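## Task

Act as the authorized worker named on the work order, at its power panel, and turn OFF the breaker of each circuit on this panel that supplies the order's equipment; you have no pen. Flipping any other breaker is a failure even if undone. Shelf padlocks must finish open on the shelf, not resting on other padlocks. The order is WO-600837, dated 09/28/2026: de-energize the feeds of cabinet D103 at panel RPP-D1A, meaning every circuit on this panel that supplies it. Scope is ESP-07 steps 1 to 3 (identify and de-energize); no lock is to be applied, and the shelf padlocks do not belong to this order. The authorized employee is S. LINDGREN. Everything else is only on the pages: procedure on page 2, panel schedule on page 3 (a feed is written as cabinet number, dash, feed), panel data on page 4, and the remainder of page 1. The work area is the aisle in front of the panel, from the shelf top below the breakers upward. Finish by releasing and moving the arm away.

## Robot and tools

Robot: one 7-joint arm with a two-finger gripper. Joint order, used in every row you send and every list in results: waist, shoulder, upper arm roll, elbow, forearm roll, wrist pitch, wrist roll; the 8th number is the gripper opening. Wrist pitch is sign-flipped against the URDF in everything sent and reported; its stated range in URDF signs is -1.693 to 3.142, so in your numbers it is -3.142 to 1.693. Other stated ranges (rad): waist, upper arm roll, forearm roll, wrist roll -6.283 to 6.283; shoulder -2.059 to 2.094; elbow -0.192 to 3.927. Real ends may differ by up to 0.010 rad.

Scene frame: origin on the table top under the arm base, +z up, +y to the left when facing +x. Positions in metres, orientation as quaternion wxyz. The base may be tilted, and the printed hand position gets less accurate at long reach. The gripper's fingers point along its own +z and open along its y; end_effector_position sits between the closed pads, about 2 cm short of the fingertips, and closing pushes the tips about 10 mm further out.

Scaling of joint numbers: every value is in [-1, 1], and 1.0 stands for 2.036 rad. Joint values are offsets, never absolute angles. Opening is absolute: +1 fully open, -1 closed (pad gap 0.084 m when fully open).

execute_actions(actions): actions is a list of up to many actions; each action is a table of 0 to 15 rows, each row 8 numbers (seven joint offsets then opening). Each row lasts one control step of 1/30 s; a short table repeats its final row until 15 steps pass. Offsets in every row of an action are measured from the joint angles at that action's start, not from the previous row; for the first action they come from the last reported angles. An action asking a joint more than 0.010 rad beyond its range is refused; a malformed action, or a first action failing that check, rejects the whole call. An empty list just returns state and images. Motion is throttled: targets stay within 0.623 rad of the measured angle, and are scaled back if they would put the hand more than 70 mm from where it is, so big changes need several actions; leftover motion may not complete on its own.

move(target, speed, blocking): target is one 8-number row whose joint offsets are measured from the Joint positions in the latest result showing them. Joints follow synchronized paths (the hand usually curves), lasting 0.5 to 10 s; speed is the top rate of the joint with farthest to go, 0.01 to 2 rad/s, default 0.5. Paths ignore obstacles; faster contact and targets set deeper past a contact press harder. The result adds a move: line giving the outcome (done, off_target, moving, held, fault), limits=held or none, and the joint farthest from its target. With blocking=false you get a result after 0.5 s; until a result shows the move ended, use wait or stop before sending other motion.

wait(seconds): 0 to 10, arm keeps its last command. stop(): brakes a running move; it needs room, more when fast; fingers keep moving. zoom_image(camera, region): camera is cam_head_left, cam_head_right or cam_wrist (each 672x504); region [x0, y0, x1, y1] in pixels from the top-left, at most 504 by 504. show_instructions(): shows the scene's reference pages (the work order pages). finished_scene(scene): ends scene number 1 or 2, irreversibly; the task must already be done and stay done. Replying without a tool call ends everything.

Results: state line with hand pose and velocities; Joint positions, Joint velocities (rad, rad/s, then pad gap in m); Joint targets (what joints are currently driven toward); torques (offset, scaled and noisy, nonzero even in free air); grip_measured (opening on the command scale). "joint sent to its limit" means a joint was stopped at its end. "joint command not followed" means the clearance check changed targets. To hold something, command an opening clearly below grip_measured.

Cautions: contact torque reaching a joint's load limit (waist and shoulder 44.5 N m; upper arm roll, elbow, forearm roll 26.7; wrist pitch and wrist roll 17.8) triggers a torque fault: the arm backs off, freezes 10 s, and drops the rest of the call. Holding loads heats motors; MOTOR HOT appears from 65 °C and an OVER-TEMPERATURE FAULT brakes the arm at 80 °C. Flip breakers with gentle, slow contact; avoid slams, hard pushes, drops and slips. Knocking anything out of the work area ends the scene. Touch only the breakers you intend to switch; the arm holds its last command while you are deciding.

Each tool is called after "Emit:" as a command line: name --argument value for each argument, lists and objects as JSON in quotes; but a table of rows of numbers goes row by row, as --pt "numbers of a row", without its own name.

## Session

Emit:
show_instructions

Emit:
execute_actions --actions '[]'

Reference images for this scene: work order page 1, work order page 2, work order page 3, work order page 4.

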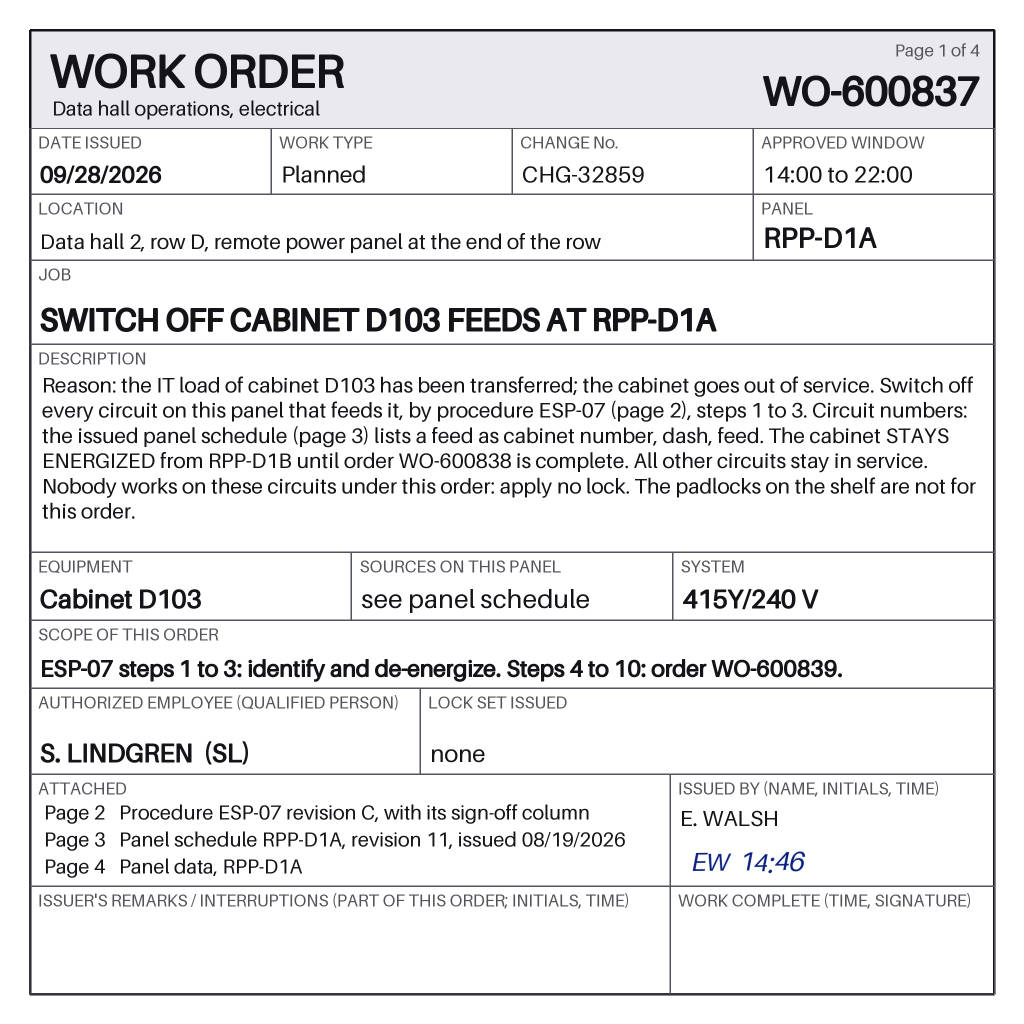

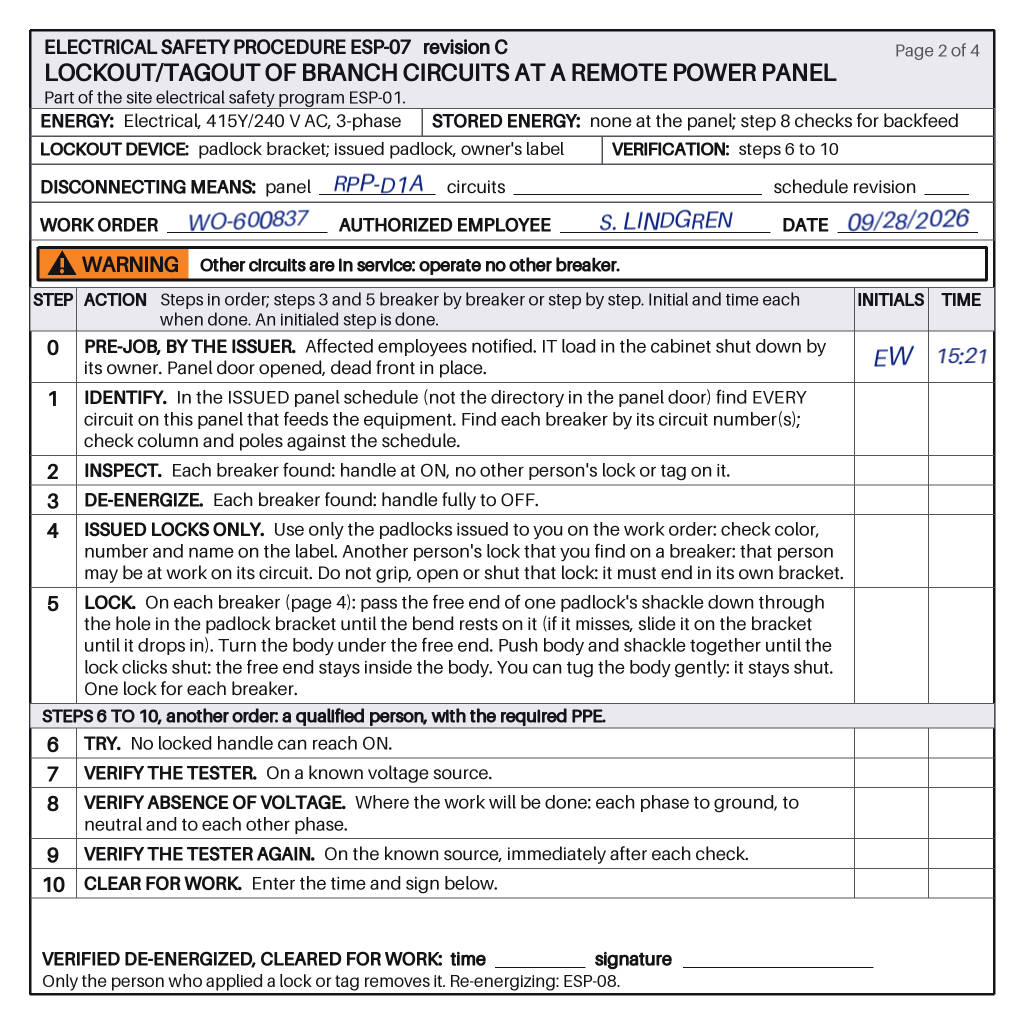

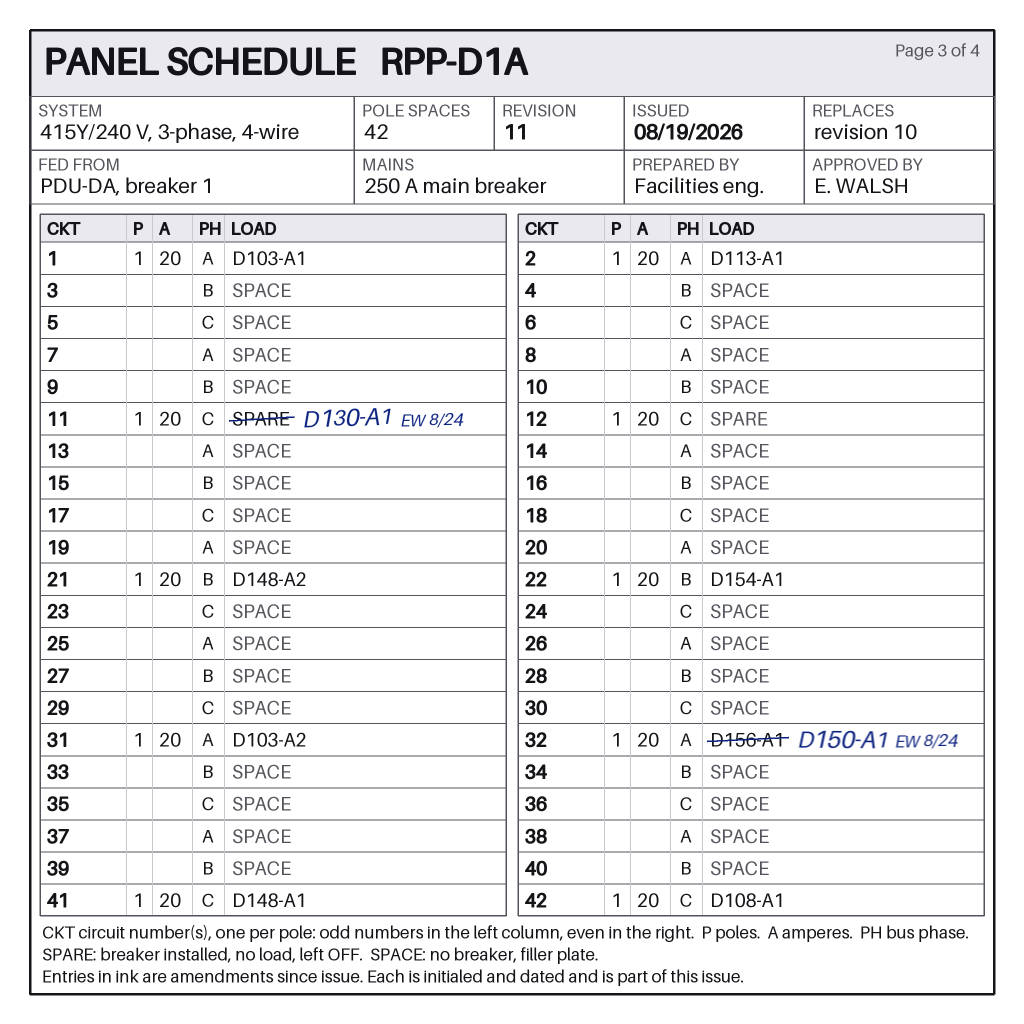

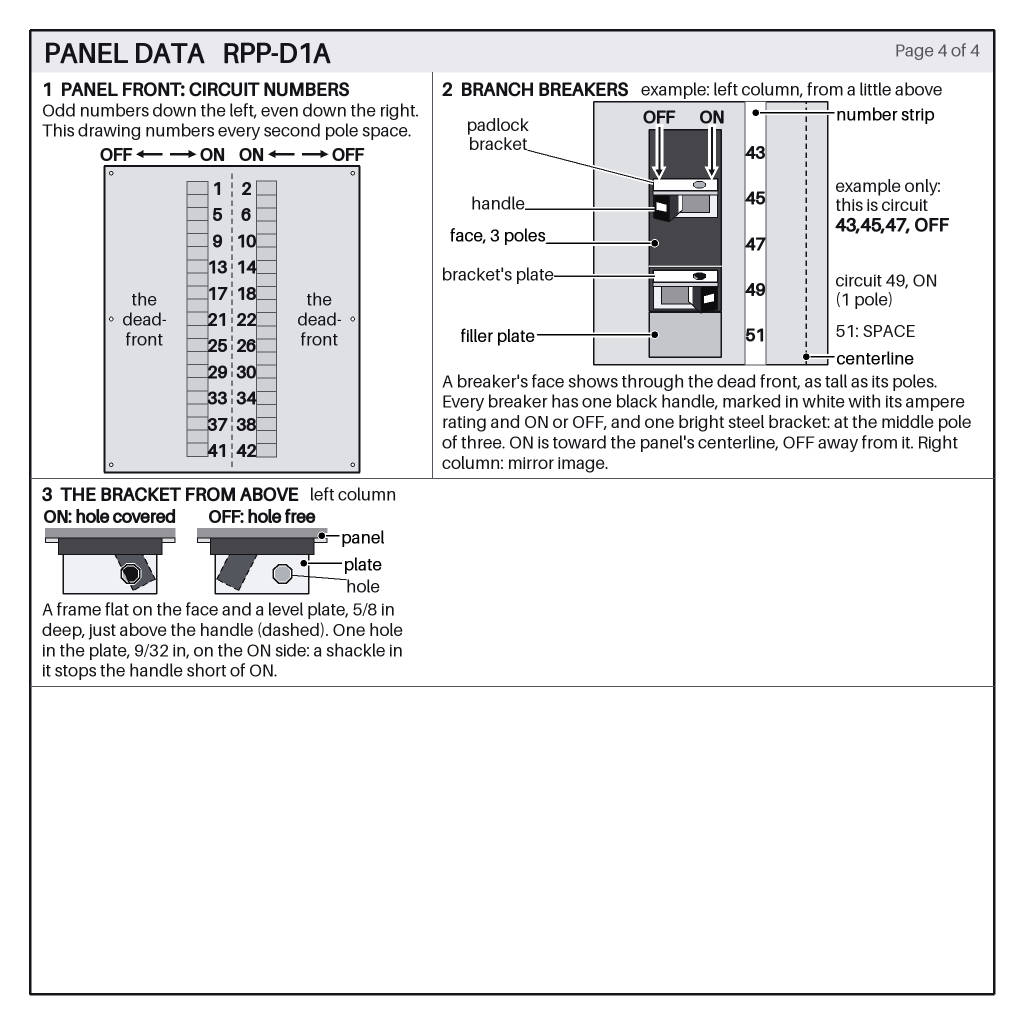

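Scene clock: 0.00 s.
end_effector_position=(+0.4229, -0.0343, +0.3313) grip_measured=+1.00 end_effector_quat_wxyz=(+0.104, +0.988, -0.097, -0.065) end_effector_velocity=(-0.000, +0.000, -0.000) end_effector_angular_velocity=(+0.000, +0.001, -0.000)
Joint names: [waist, shoulder, upper arm roll, elbow, forearm roll, wrist pitch, wrist roll]
Joint positions: [-0.003 -0.249 -0.003  0.917 -0.003 -1.172  0.     0.084]
Joint velocities: [ 0.     0.    -0.    -0.001  0.    -0.     0.     0.   ]
Joint torques (N m, as the arm reports them, + toward a larger Joint positions number): no reading
Joint targets: [-0.003 -0.249 -0.003 0.917 -0.003 -1.172 0.000]

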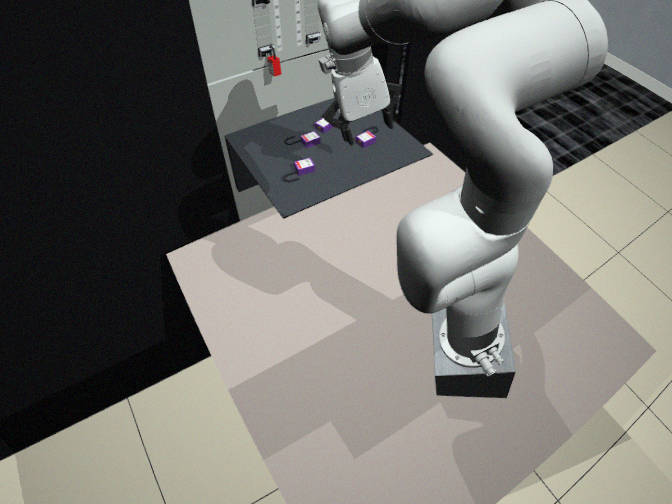

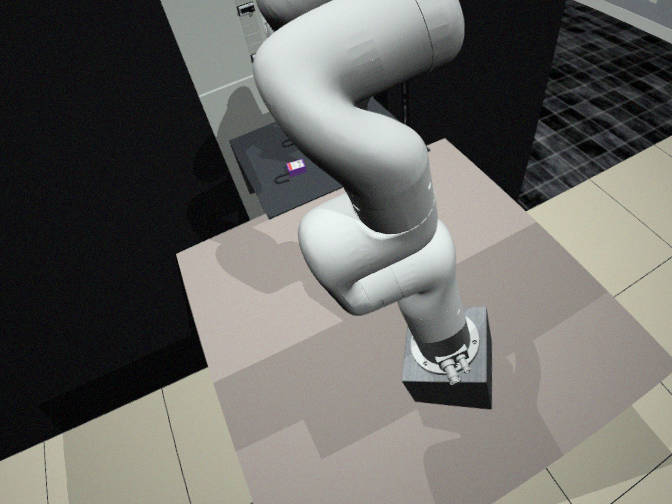

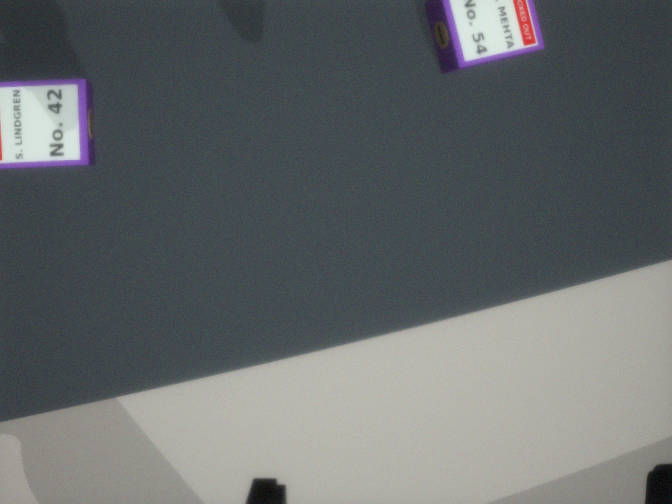

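Emit:
move --target '[0.025,-0.025,0,-0.154,0,0.957,0.1,-1]' --speed 1.3

Scene clock: 2.53 s.
end_effector_position=(+0.5855, +0.0181, +0.5709) grip_measured=-1.00 end_effector_quat_wxyz=(+0.050, +0.708, -0.043, +0.703) end_effector_velocity=(-0.001, +0.000, +0.001) end_effector_angular_velocity=(-0.000, -0.005, +0.001)
Joint names: [waist, shoulder, upper arm roll, elbow, forearm roll, wrist pitch, wrist roll]
Joint positions: [ 0.048 -0.3   -0.003  0.603 -0.003  0.776  0.204  0.   ]
Joint velocities: [-0.    -0.001 -0.    -0.001 -0.     0.004  0.     0.   ]
Joint torques (N m, as the arm reports them, + toward a larger Joint positions number): [ -2.26 -19.28  -3.24  12.6    1.07   2.61   0.13]
Joint targets: [0.048 -0.300 -0.003 0.603 -0.003 0.776 0.204]
move: done; limits=none; farthest joint: the waist, 0.000 radians from its target (0.051 radians at the start)

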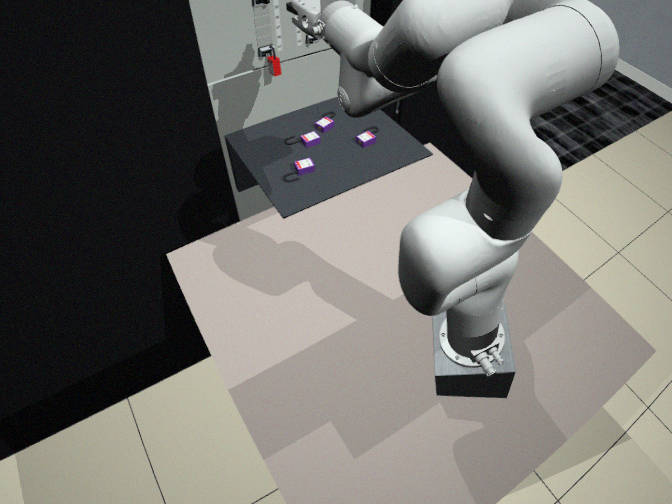

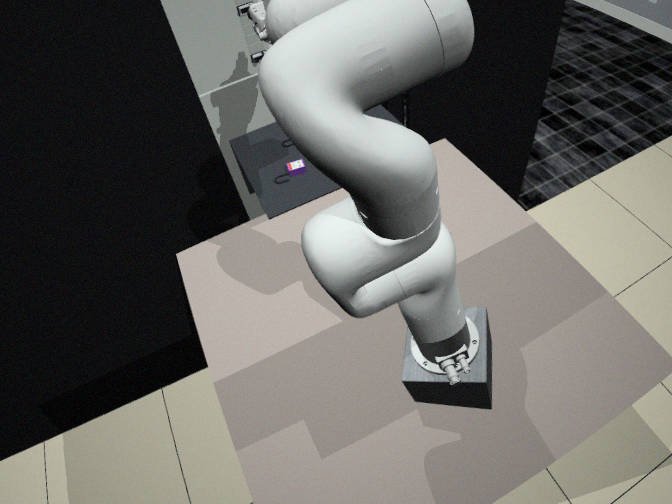

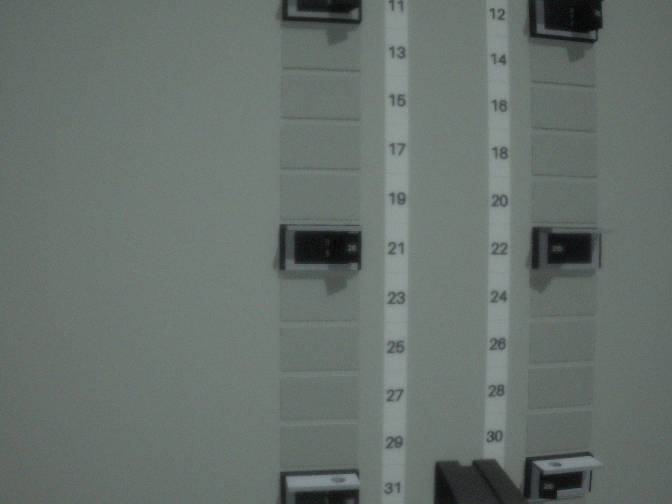

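Emit:
move --target '[0.0133,0.2716,0,0.224,0,0.048,0,-1]' --speed 0.5

Scene clock: 4.60 s.
end_effector_position=(+0.7215, +0.0031, +0.4980) grip_measured=-1.00 end_effector_quat_wxyz=(+0.040, +0.710, -0.035, +0.702) end_effector_velocity=(+0.001, -0.000, -0.002) end_effector_angular_velocity=(+0.000, +0.003, -0.001)
Joint names: [waist, shoulder, upper arm roll, elbow, forearm roll, wrist pitch, wrist roll]
Joint positions: [ 0.075  0.252 -0.003  1.059 -0.003  0.874  0.204  0.   ]
Joint velocities: [-0.     0.004  0.     0.002 -0.    -0.001  0.     0.   ]
Joint torques (N m, as the arm reports them, + toward a larger Joint positions number): [ -5.57 -34.95  -4.17  12.06   0.91   2.9    0.15]
Joint targets: [0.075 0.253 -0.003 1.059 -0.003 0.874 0.204]
move: done; limits=none; farthest joint: the waist, 0.000 radians from its target (0.028 radians at the start)

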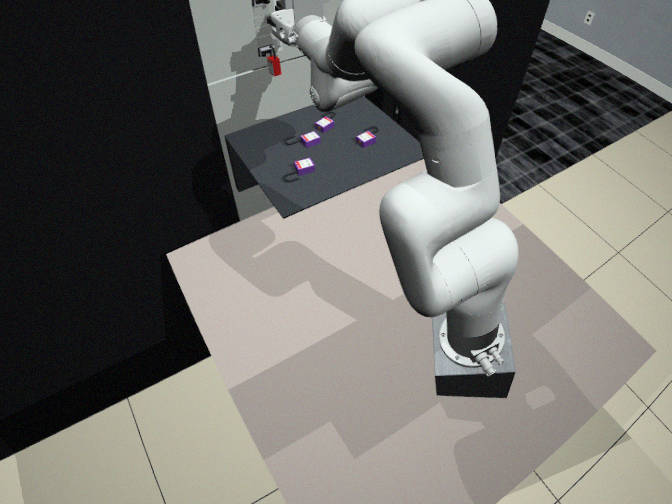

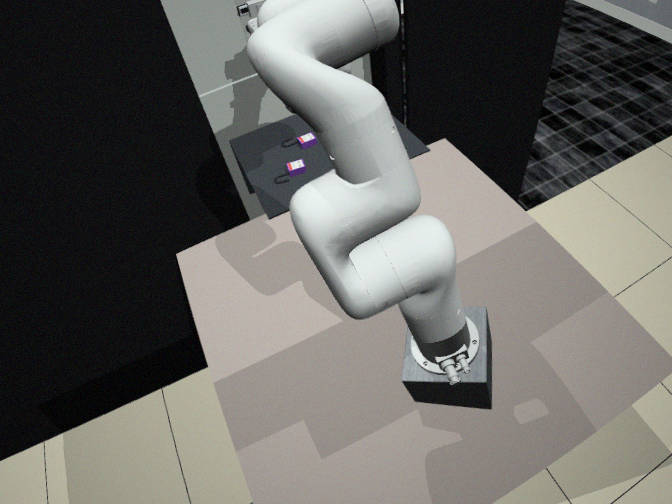

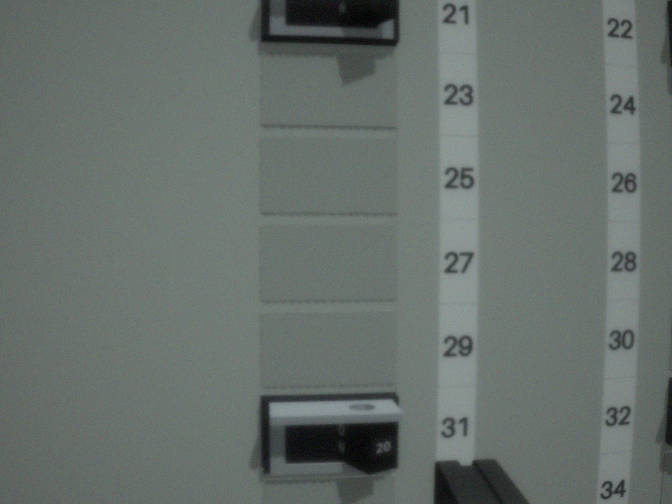

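Emit:
move --target '[0.002,0.0367,0,0.0627,0,-0.026,0,-1]' --speed 0.12

Scene clock: 9.77 s.
end_effector_position=(+0.7511, +0.0034, +0.5000) grip_measured=-1.00 end_effector_quat_wxyz=(+0.038, +0.711, -0.033, +0.702) end_effector_velocity=(+0.001, -0.000, -0.001) end_effector_angular_velocity=(+0.000, +0.002, -0.001)
Joint names: [waist, shoulder, upper arm roll, elbow, forearm roll, wrist pitch, wrist roll]
Joint positions: [ 0.079  0.327 -0.003  1.186 -0.003  0.821  0.204  0.   ]
Joint velocities: [-0.     0.002  0.     0.003 -0.    -0.002  0.     0.   ]
Joint torques (N m, as the arm reports them, + toward a larger Joint positions number): [ -5.97 -37.29  -4.02  12.21   0.87   2.8    0.08]
Joint targets: [0.079 0.327 -0.003 1.187 -0.003 0.821 0.204]
move: done; limits=none; farthest joint: the waist, 0.000 radians from its target (0.004 radians at the start)

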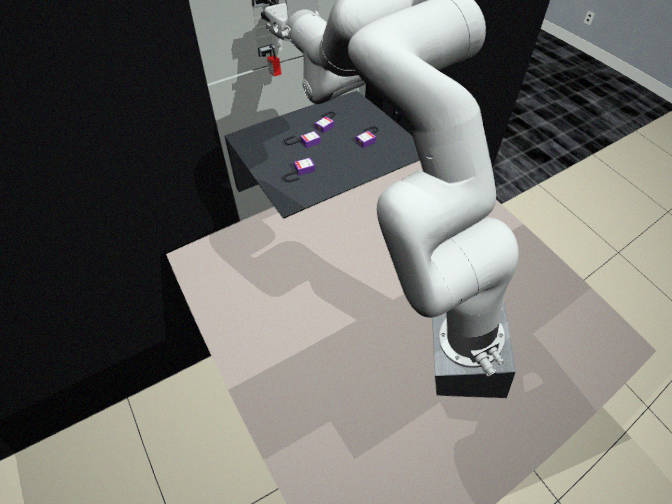

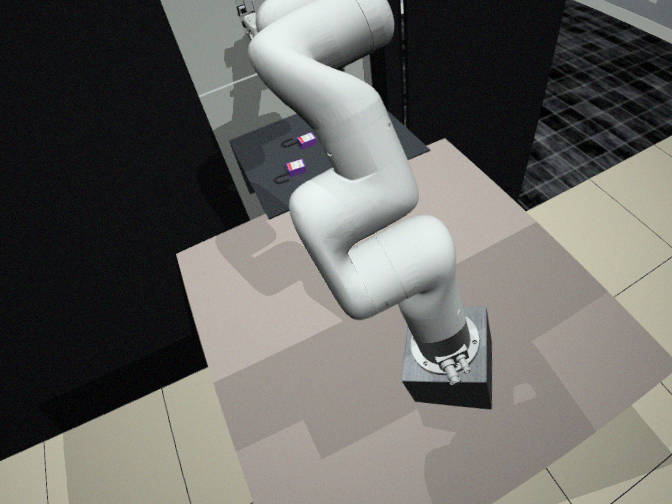

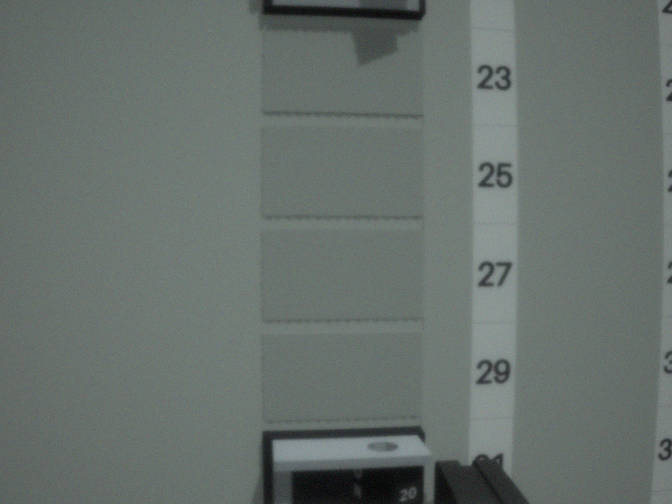

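Emit:
move --target '[0,0.0057,0,0.0083,0,-0.0026,0,-1]' --speed 0.04

Emit:
move --target '[0.0098,-0.0047,0,-0.0025,0,-0.0022,0,-1]' --speed 0.02

Scene clock: 10.77 s.
end_effector_position=(+0.7549, +0.0029, +0.4995) grip_measured=-1.00 end_effector_quat_wxyz=(+0.038, +0.711, -0.033, +0.702) end_effector_velocity=(+0.000, -0.001, +0.000) end_effector_angular_velocity=(-0.000, -0.001, -0.001)
Joint names: [waist, shoulder, upper arm roll, elbow, forearm roll, wrist pitch, wrist roll]
Joint positions: [ 0.079  0.338 -0.003  1.203 -0.003  0.816  0.204  0.   ]
Joint velocities: [-0.001  0.002 -0.     0.002 -0.     0.     0.     0.   ]
Joint torques (N m, as the arm reports them, + toward a larger Joint positions number): [ -6.3  -37.46  -4.    12.21   1.09   2.64   0.21]
Joint targets: [0.079 0.339 -0.003 1.203 -0.003 0.815 0.204]
move: done; limits=none; farthest joint: the waist, 0.000 radians from its target (0.000 radians at the start)

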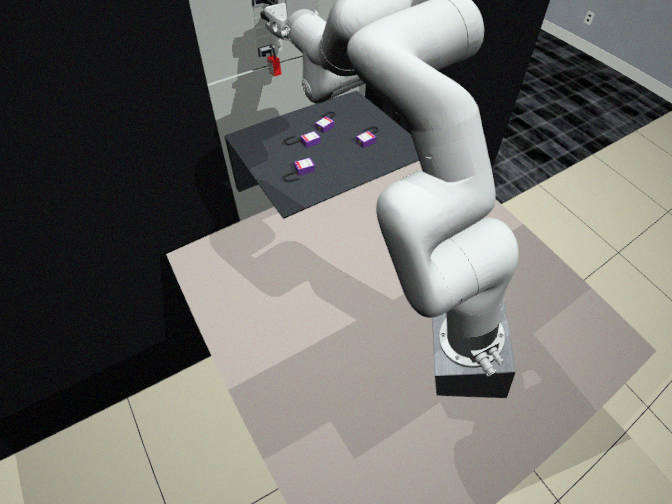

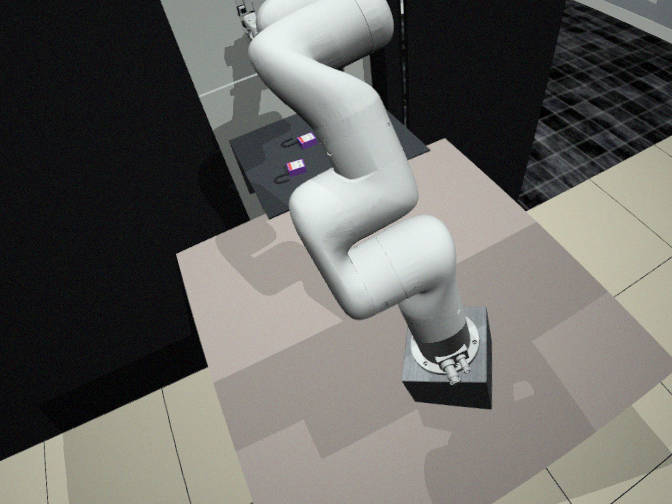

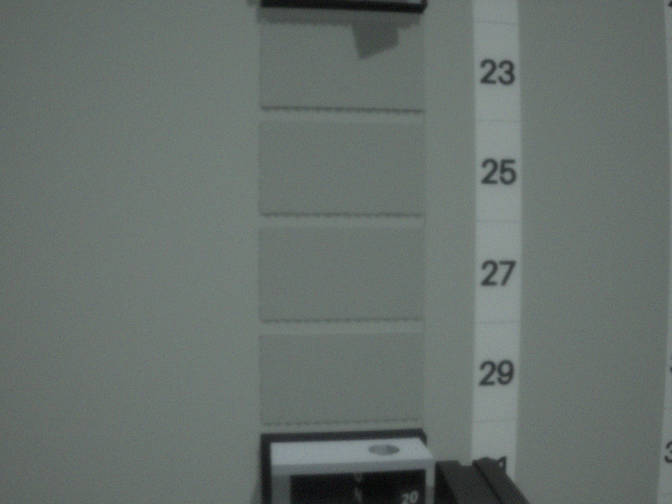

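Scene clock: 12.20 s.
end_effector_position=(+0.7554, +0.0253, +0.4996) grip_measured=-1.00 end_effector_quat_wxyz=(+0.026, +0.712, -0.023, +0.701) end_effector_velocity=(-0.001, -0.023, -0.000) end_effector_angular_velocity=(-0.001, +0.005, -0.039)
Joint names: [waist, shoulder, upper arm roll, elbow, forearm roll, wrist pitch, wrist roll]
Joint positions: [ 0.104  0.328  0.003  1.2   -0.006  0.812  0.204  0.   ]
Joint velocities: [-0.011  0.003 -0.02  -0.001  0.012 -0.009  0.     0.   ]
Joint torques (N m, as the arm reports them, + toward a larger Joint positions number): [-14.87 -31.89 -10.12  13.94   4.54  -0.01   0.21]
Joint targets: [0.099 0.329 -0.003 1.198 -0.003 0.811 0.204]
move: done; limits=none; farthest joint: the upper arm roll, 0.006 radians from its target (0.000 radians at the start)

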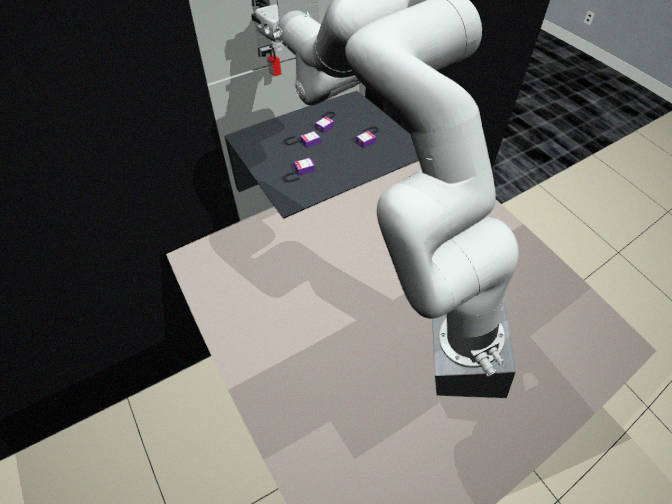

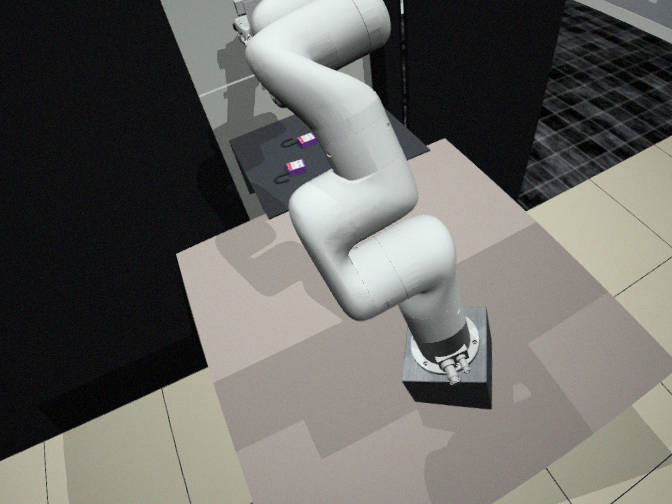

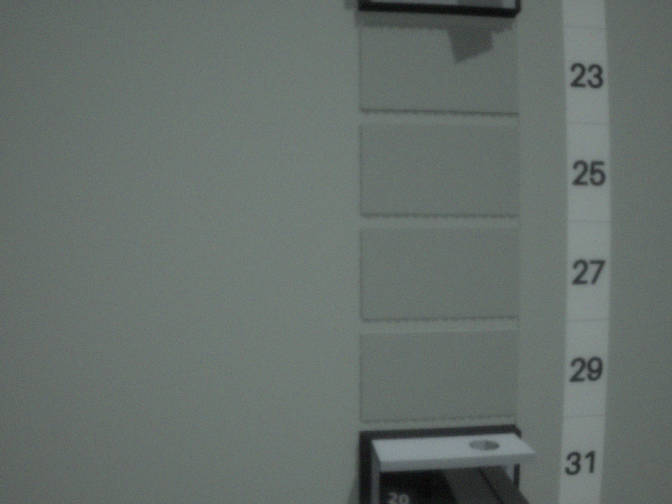

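Emit:
move --target '[-0.003,-0.161,-0.003,-0.172,0.0015,0.009,0,-1]' --speed 0.5

Emit:
move --target '[-0.075,-0.03,0,0.39,0,-0.265,0.04,-1]' --speed 0.9

Scene clock: 13.97 s.
end_effector_position=(+0.6648, +0.0314, +0.5368) grip_measured=-1.00 end_effector_quat_wxyz=(+0.031, +0.713, -0.028, +0.700) end_effector_velocity=(-0.001, +0.000, +0.000) end_effector_angular_velocity=(-0.000, +0.000, -0.000)
Joint names: [waist, shoulder, upper arm roll, elbow, forearm roll, wrist pitch, wrist roll]
Joint positions: [ 0.098  0.001 -0.003  0.85  -0.003  0.83   0.204  0.   ]
Joint velocities: [-0.    -0.002  0.    -0.002  0.    -0.    -0.     0.   ]
Joint torques (N m, as the arm reports them, + toward a larger Joint positions number): [ -4.   -27.82  -3.71  12.09   1.18   2.73   0.24]
Joint targets: [0.098 0.000 -0.003 0.849 -0.003 0.830 0.204]
move: done; limits=none; farthest joint: the waist, 0.000 radians from its target (0.001 radians at the start)

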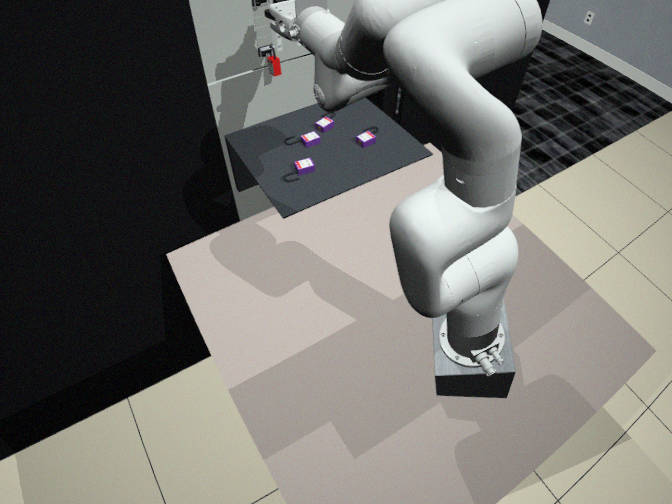

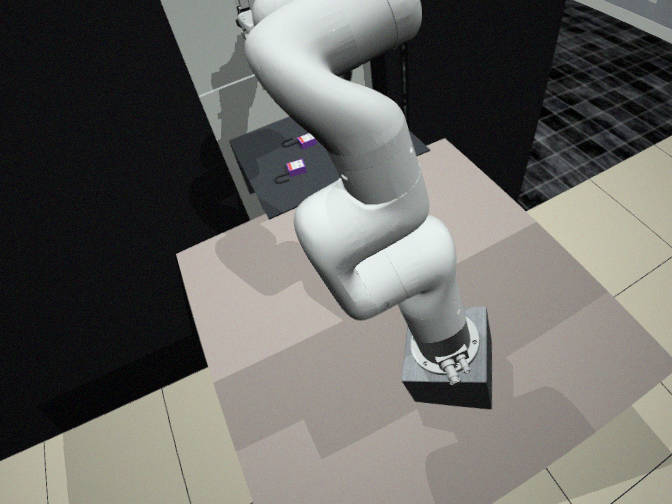

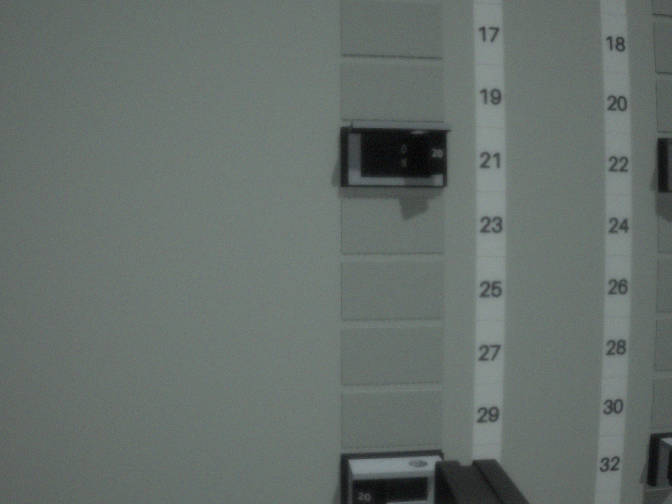

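Scene clock: 15.63 s.
end_effector_position=(+0.6628, +0.0225, +0.9124) grip_measured=-1.00 end_effector_quat_wxyz=(+0.046, +0.581, -0.061, +0.810) end_effector_velocity=(-0.000, +0.000, +0.001) end_effector_angular_velocity=(+0.000, -0.001, +0.000)
Joint names: [waist, shoulder, upper arm roll, elbow, forearm roll, wrist pitch, wrist roll]
Joint positions: [-0.055 -0.06  -0.003  1.643 -0.003  0.291  0.285  0.   ]
Joint velocities: [ 0.001 -0.    -0.001  0.003  0.    -0.002  0.     0.   ]
Joint torques (N m, as the arm reports them, + toward a larger Joint positions number): [ -3.86 -26.79  -3.95  12.86   0.9    1.84   0.23]
Joint targets: [-0.055 -0.061 -0.003 1.644 -0.003 0.290 0.285]
move: done; limits=none; farthest joint: the elbow, 0.001 radians from its target (0.794 radians at the start)

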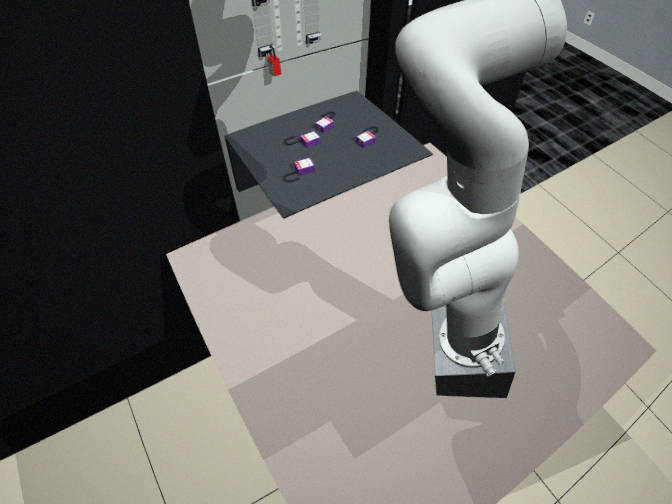

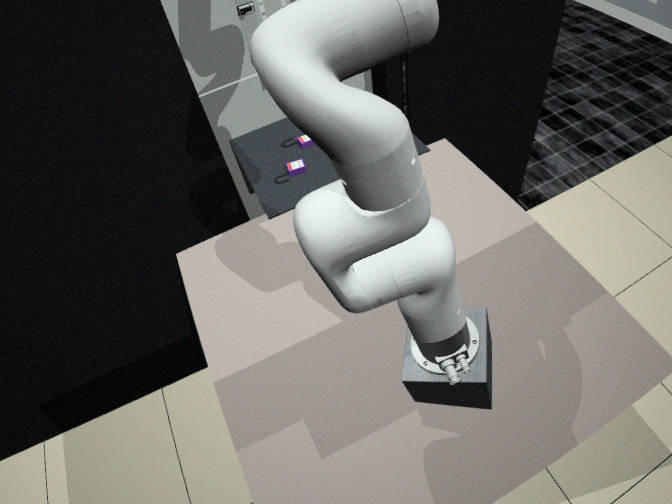

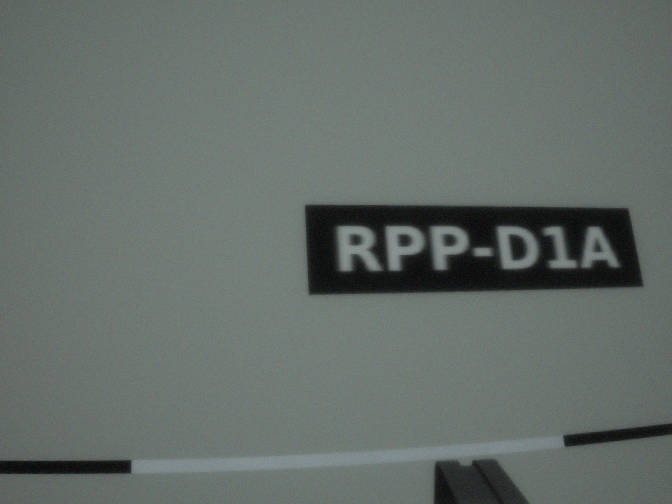

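Emit:
move --target '[0.0005,0.109,0,0.080,0,0.032,0,-1]' --speed 0.4

Emit:
move --target '[0.005,0.0636,0,0.0923,0,-0.0287,0,-1]' --speed 0.15

Scene clock: 17.03 s.
end_effector_position=(+0.7254, -0.0005, +0.8737) grip_measured=-1.00 end_effector_quat_wxyz=(+0.045, +0.579, -0.059, +0.812) end_effector_velocity=(+0.001, +0.000, -0.001) end_effector_angular_velocity=(+0.000, +0.002, +0.000)
Joint names: [waist, shoulder, upper arm roll, elbow, forearm roll, wrist pitch, wrist roll]
Joint positions: [-0.054  0.161 -0.003  1.806 -0.003  0.356  0.285  0.   ]
Joint velocities: [ 0.001  0.002 -0.     0.001 -0.    -0.001  0.     0.   ]
Joint torques (N m, as the arm reports them, + toward a larger Joint positions number): [ -5.33 -33.35  -3.6   13.2    0.94   1.89   0.4 ]
Joint targets: [-0.054 0.162 -0.003 1.806 -0.003 0.356 0.285]
move: done; limits=none; farthest joint: the shoulder, 0.001 radians from its target (0.222 radians at the start)

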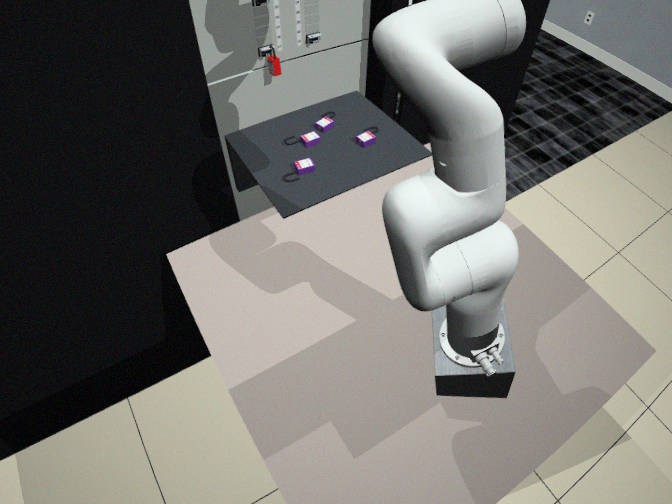

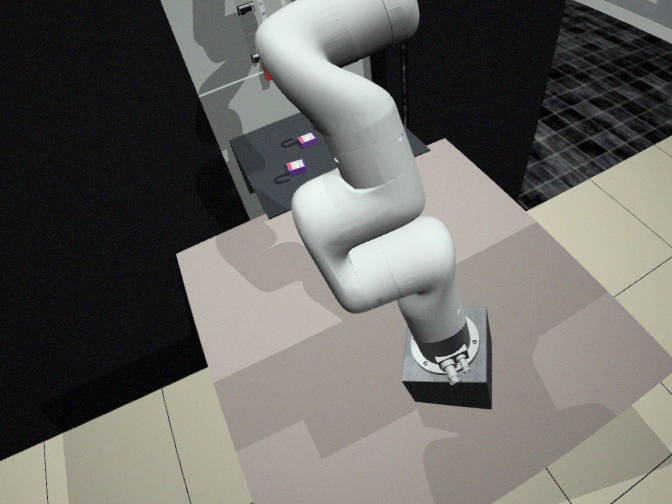

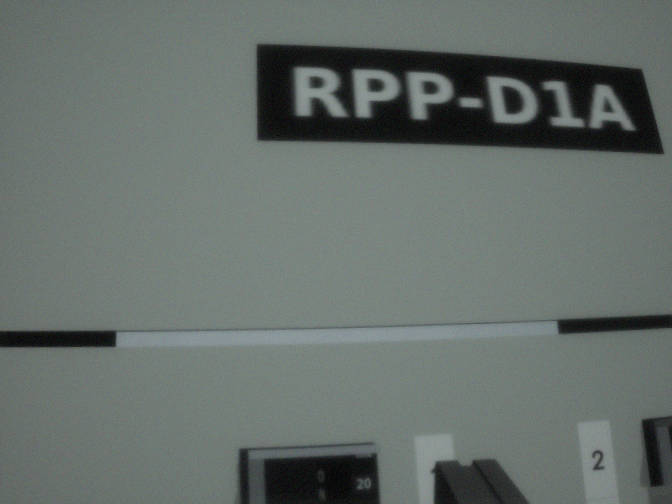

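Scene clock: 18.77 s.
end_effector_position=(+0.7552, -0.0003, +0.8738) grip_measured=-1.00 end_effector_quat_wxyz=(+0.041, +0.580, -0.057, +0.811) end_effector_velocity=(+0.001, -0.001, -0.001) end_effector_angular_velocity=(+0.001, +0.002, -0.001)
Joint names: [waist, shoulder, upper arm roll, elbow, forearm roll, wrist pitch, wrist roll]
Joint positions: [-0.044  0.29  -0.003  1.994 -0.003  0.297  0.285  0.   ]
Joint velocities: [-0.     0.002  0.     0.002  0.    -0.002 -0.     0.   ]
Joint torques (N m, as the arm reports them, + toward a larger Joint positions number): [ -6.03 -36.99  -3.49  12.84   1.12   1.95   0.32]
Joint targets: [-0.044 0.291 -0.003 1.994 -0.003 0.297 0.285]
move: done; limits=none; farthest joint: the waist, 0.000 radians from its target (0.010 radians at the start)

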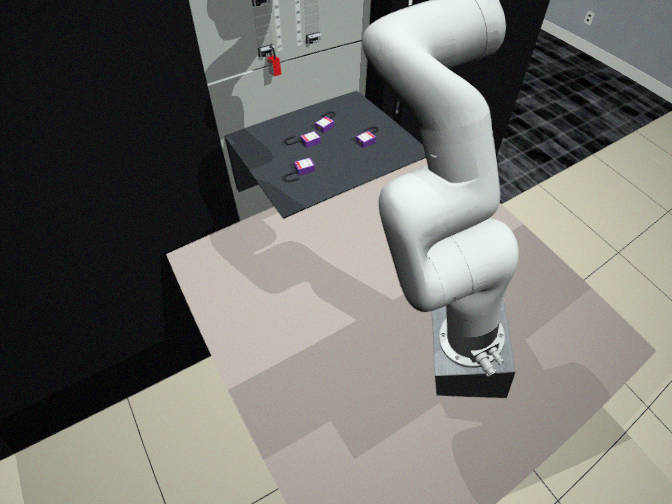

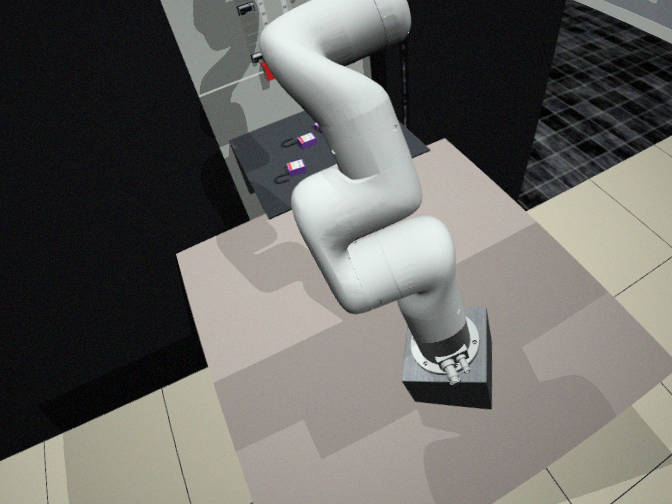

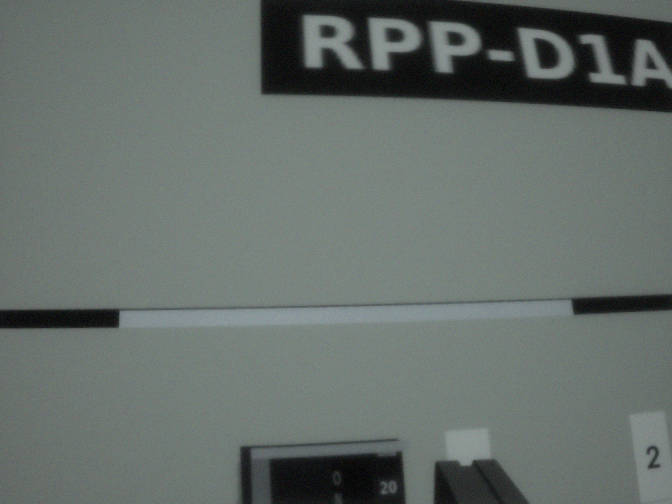

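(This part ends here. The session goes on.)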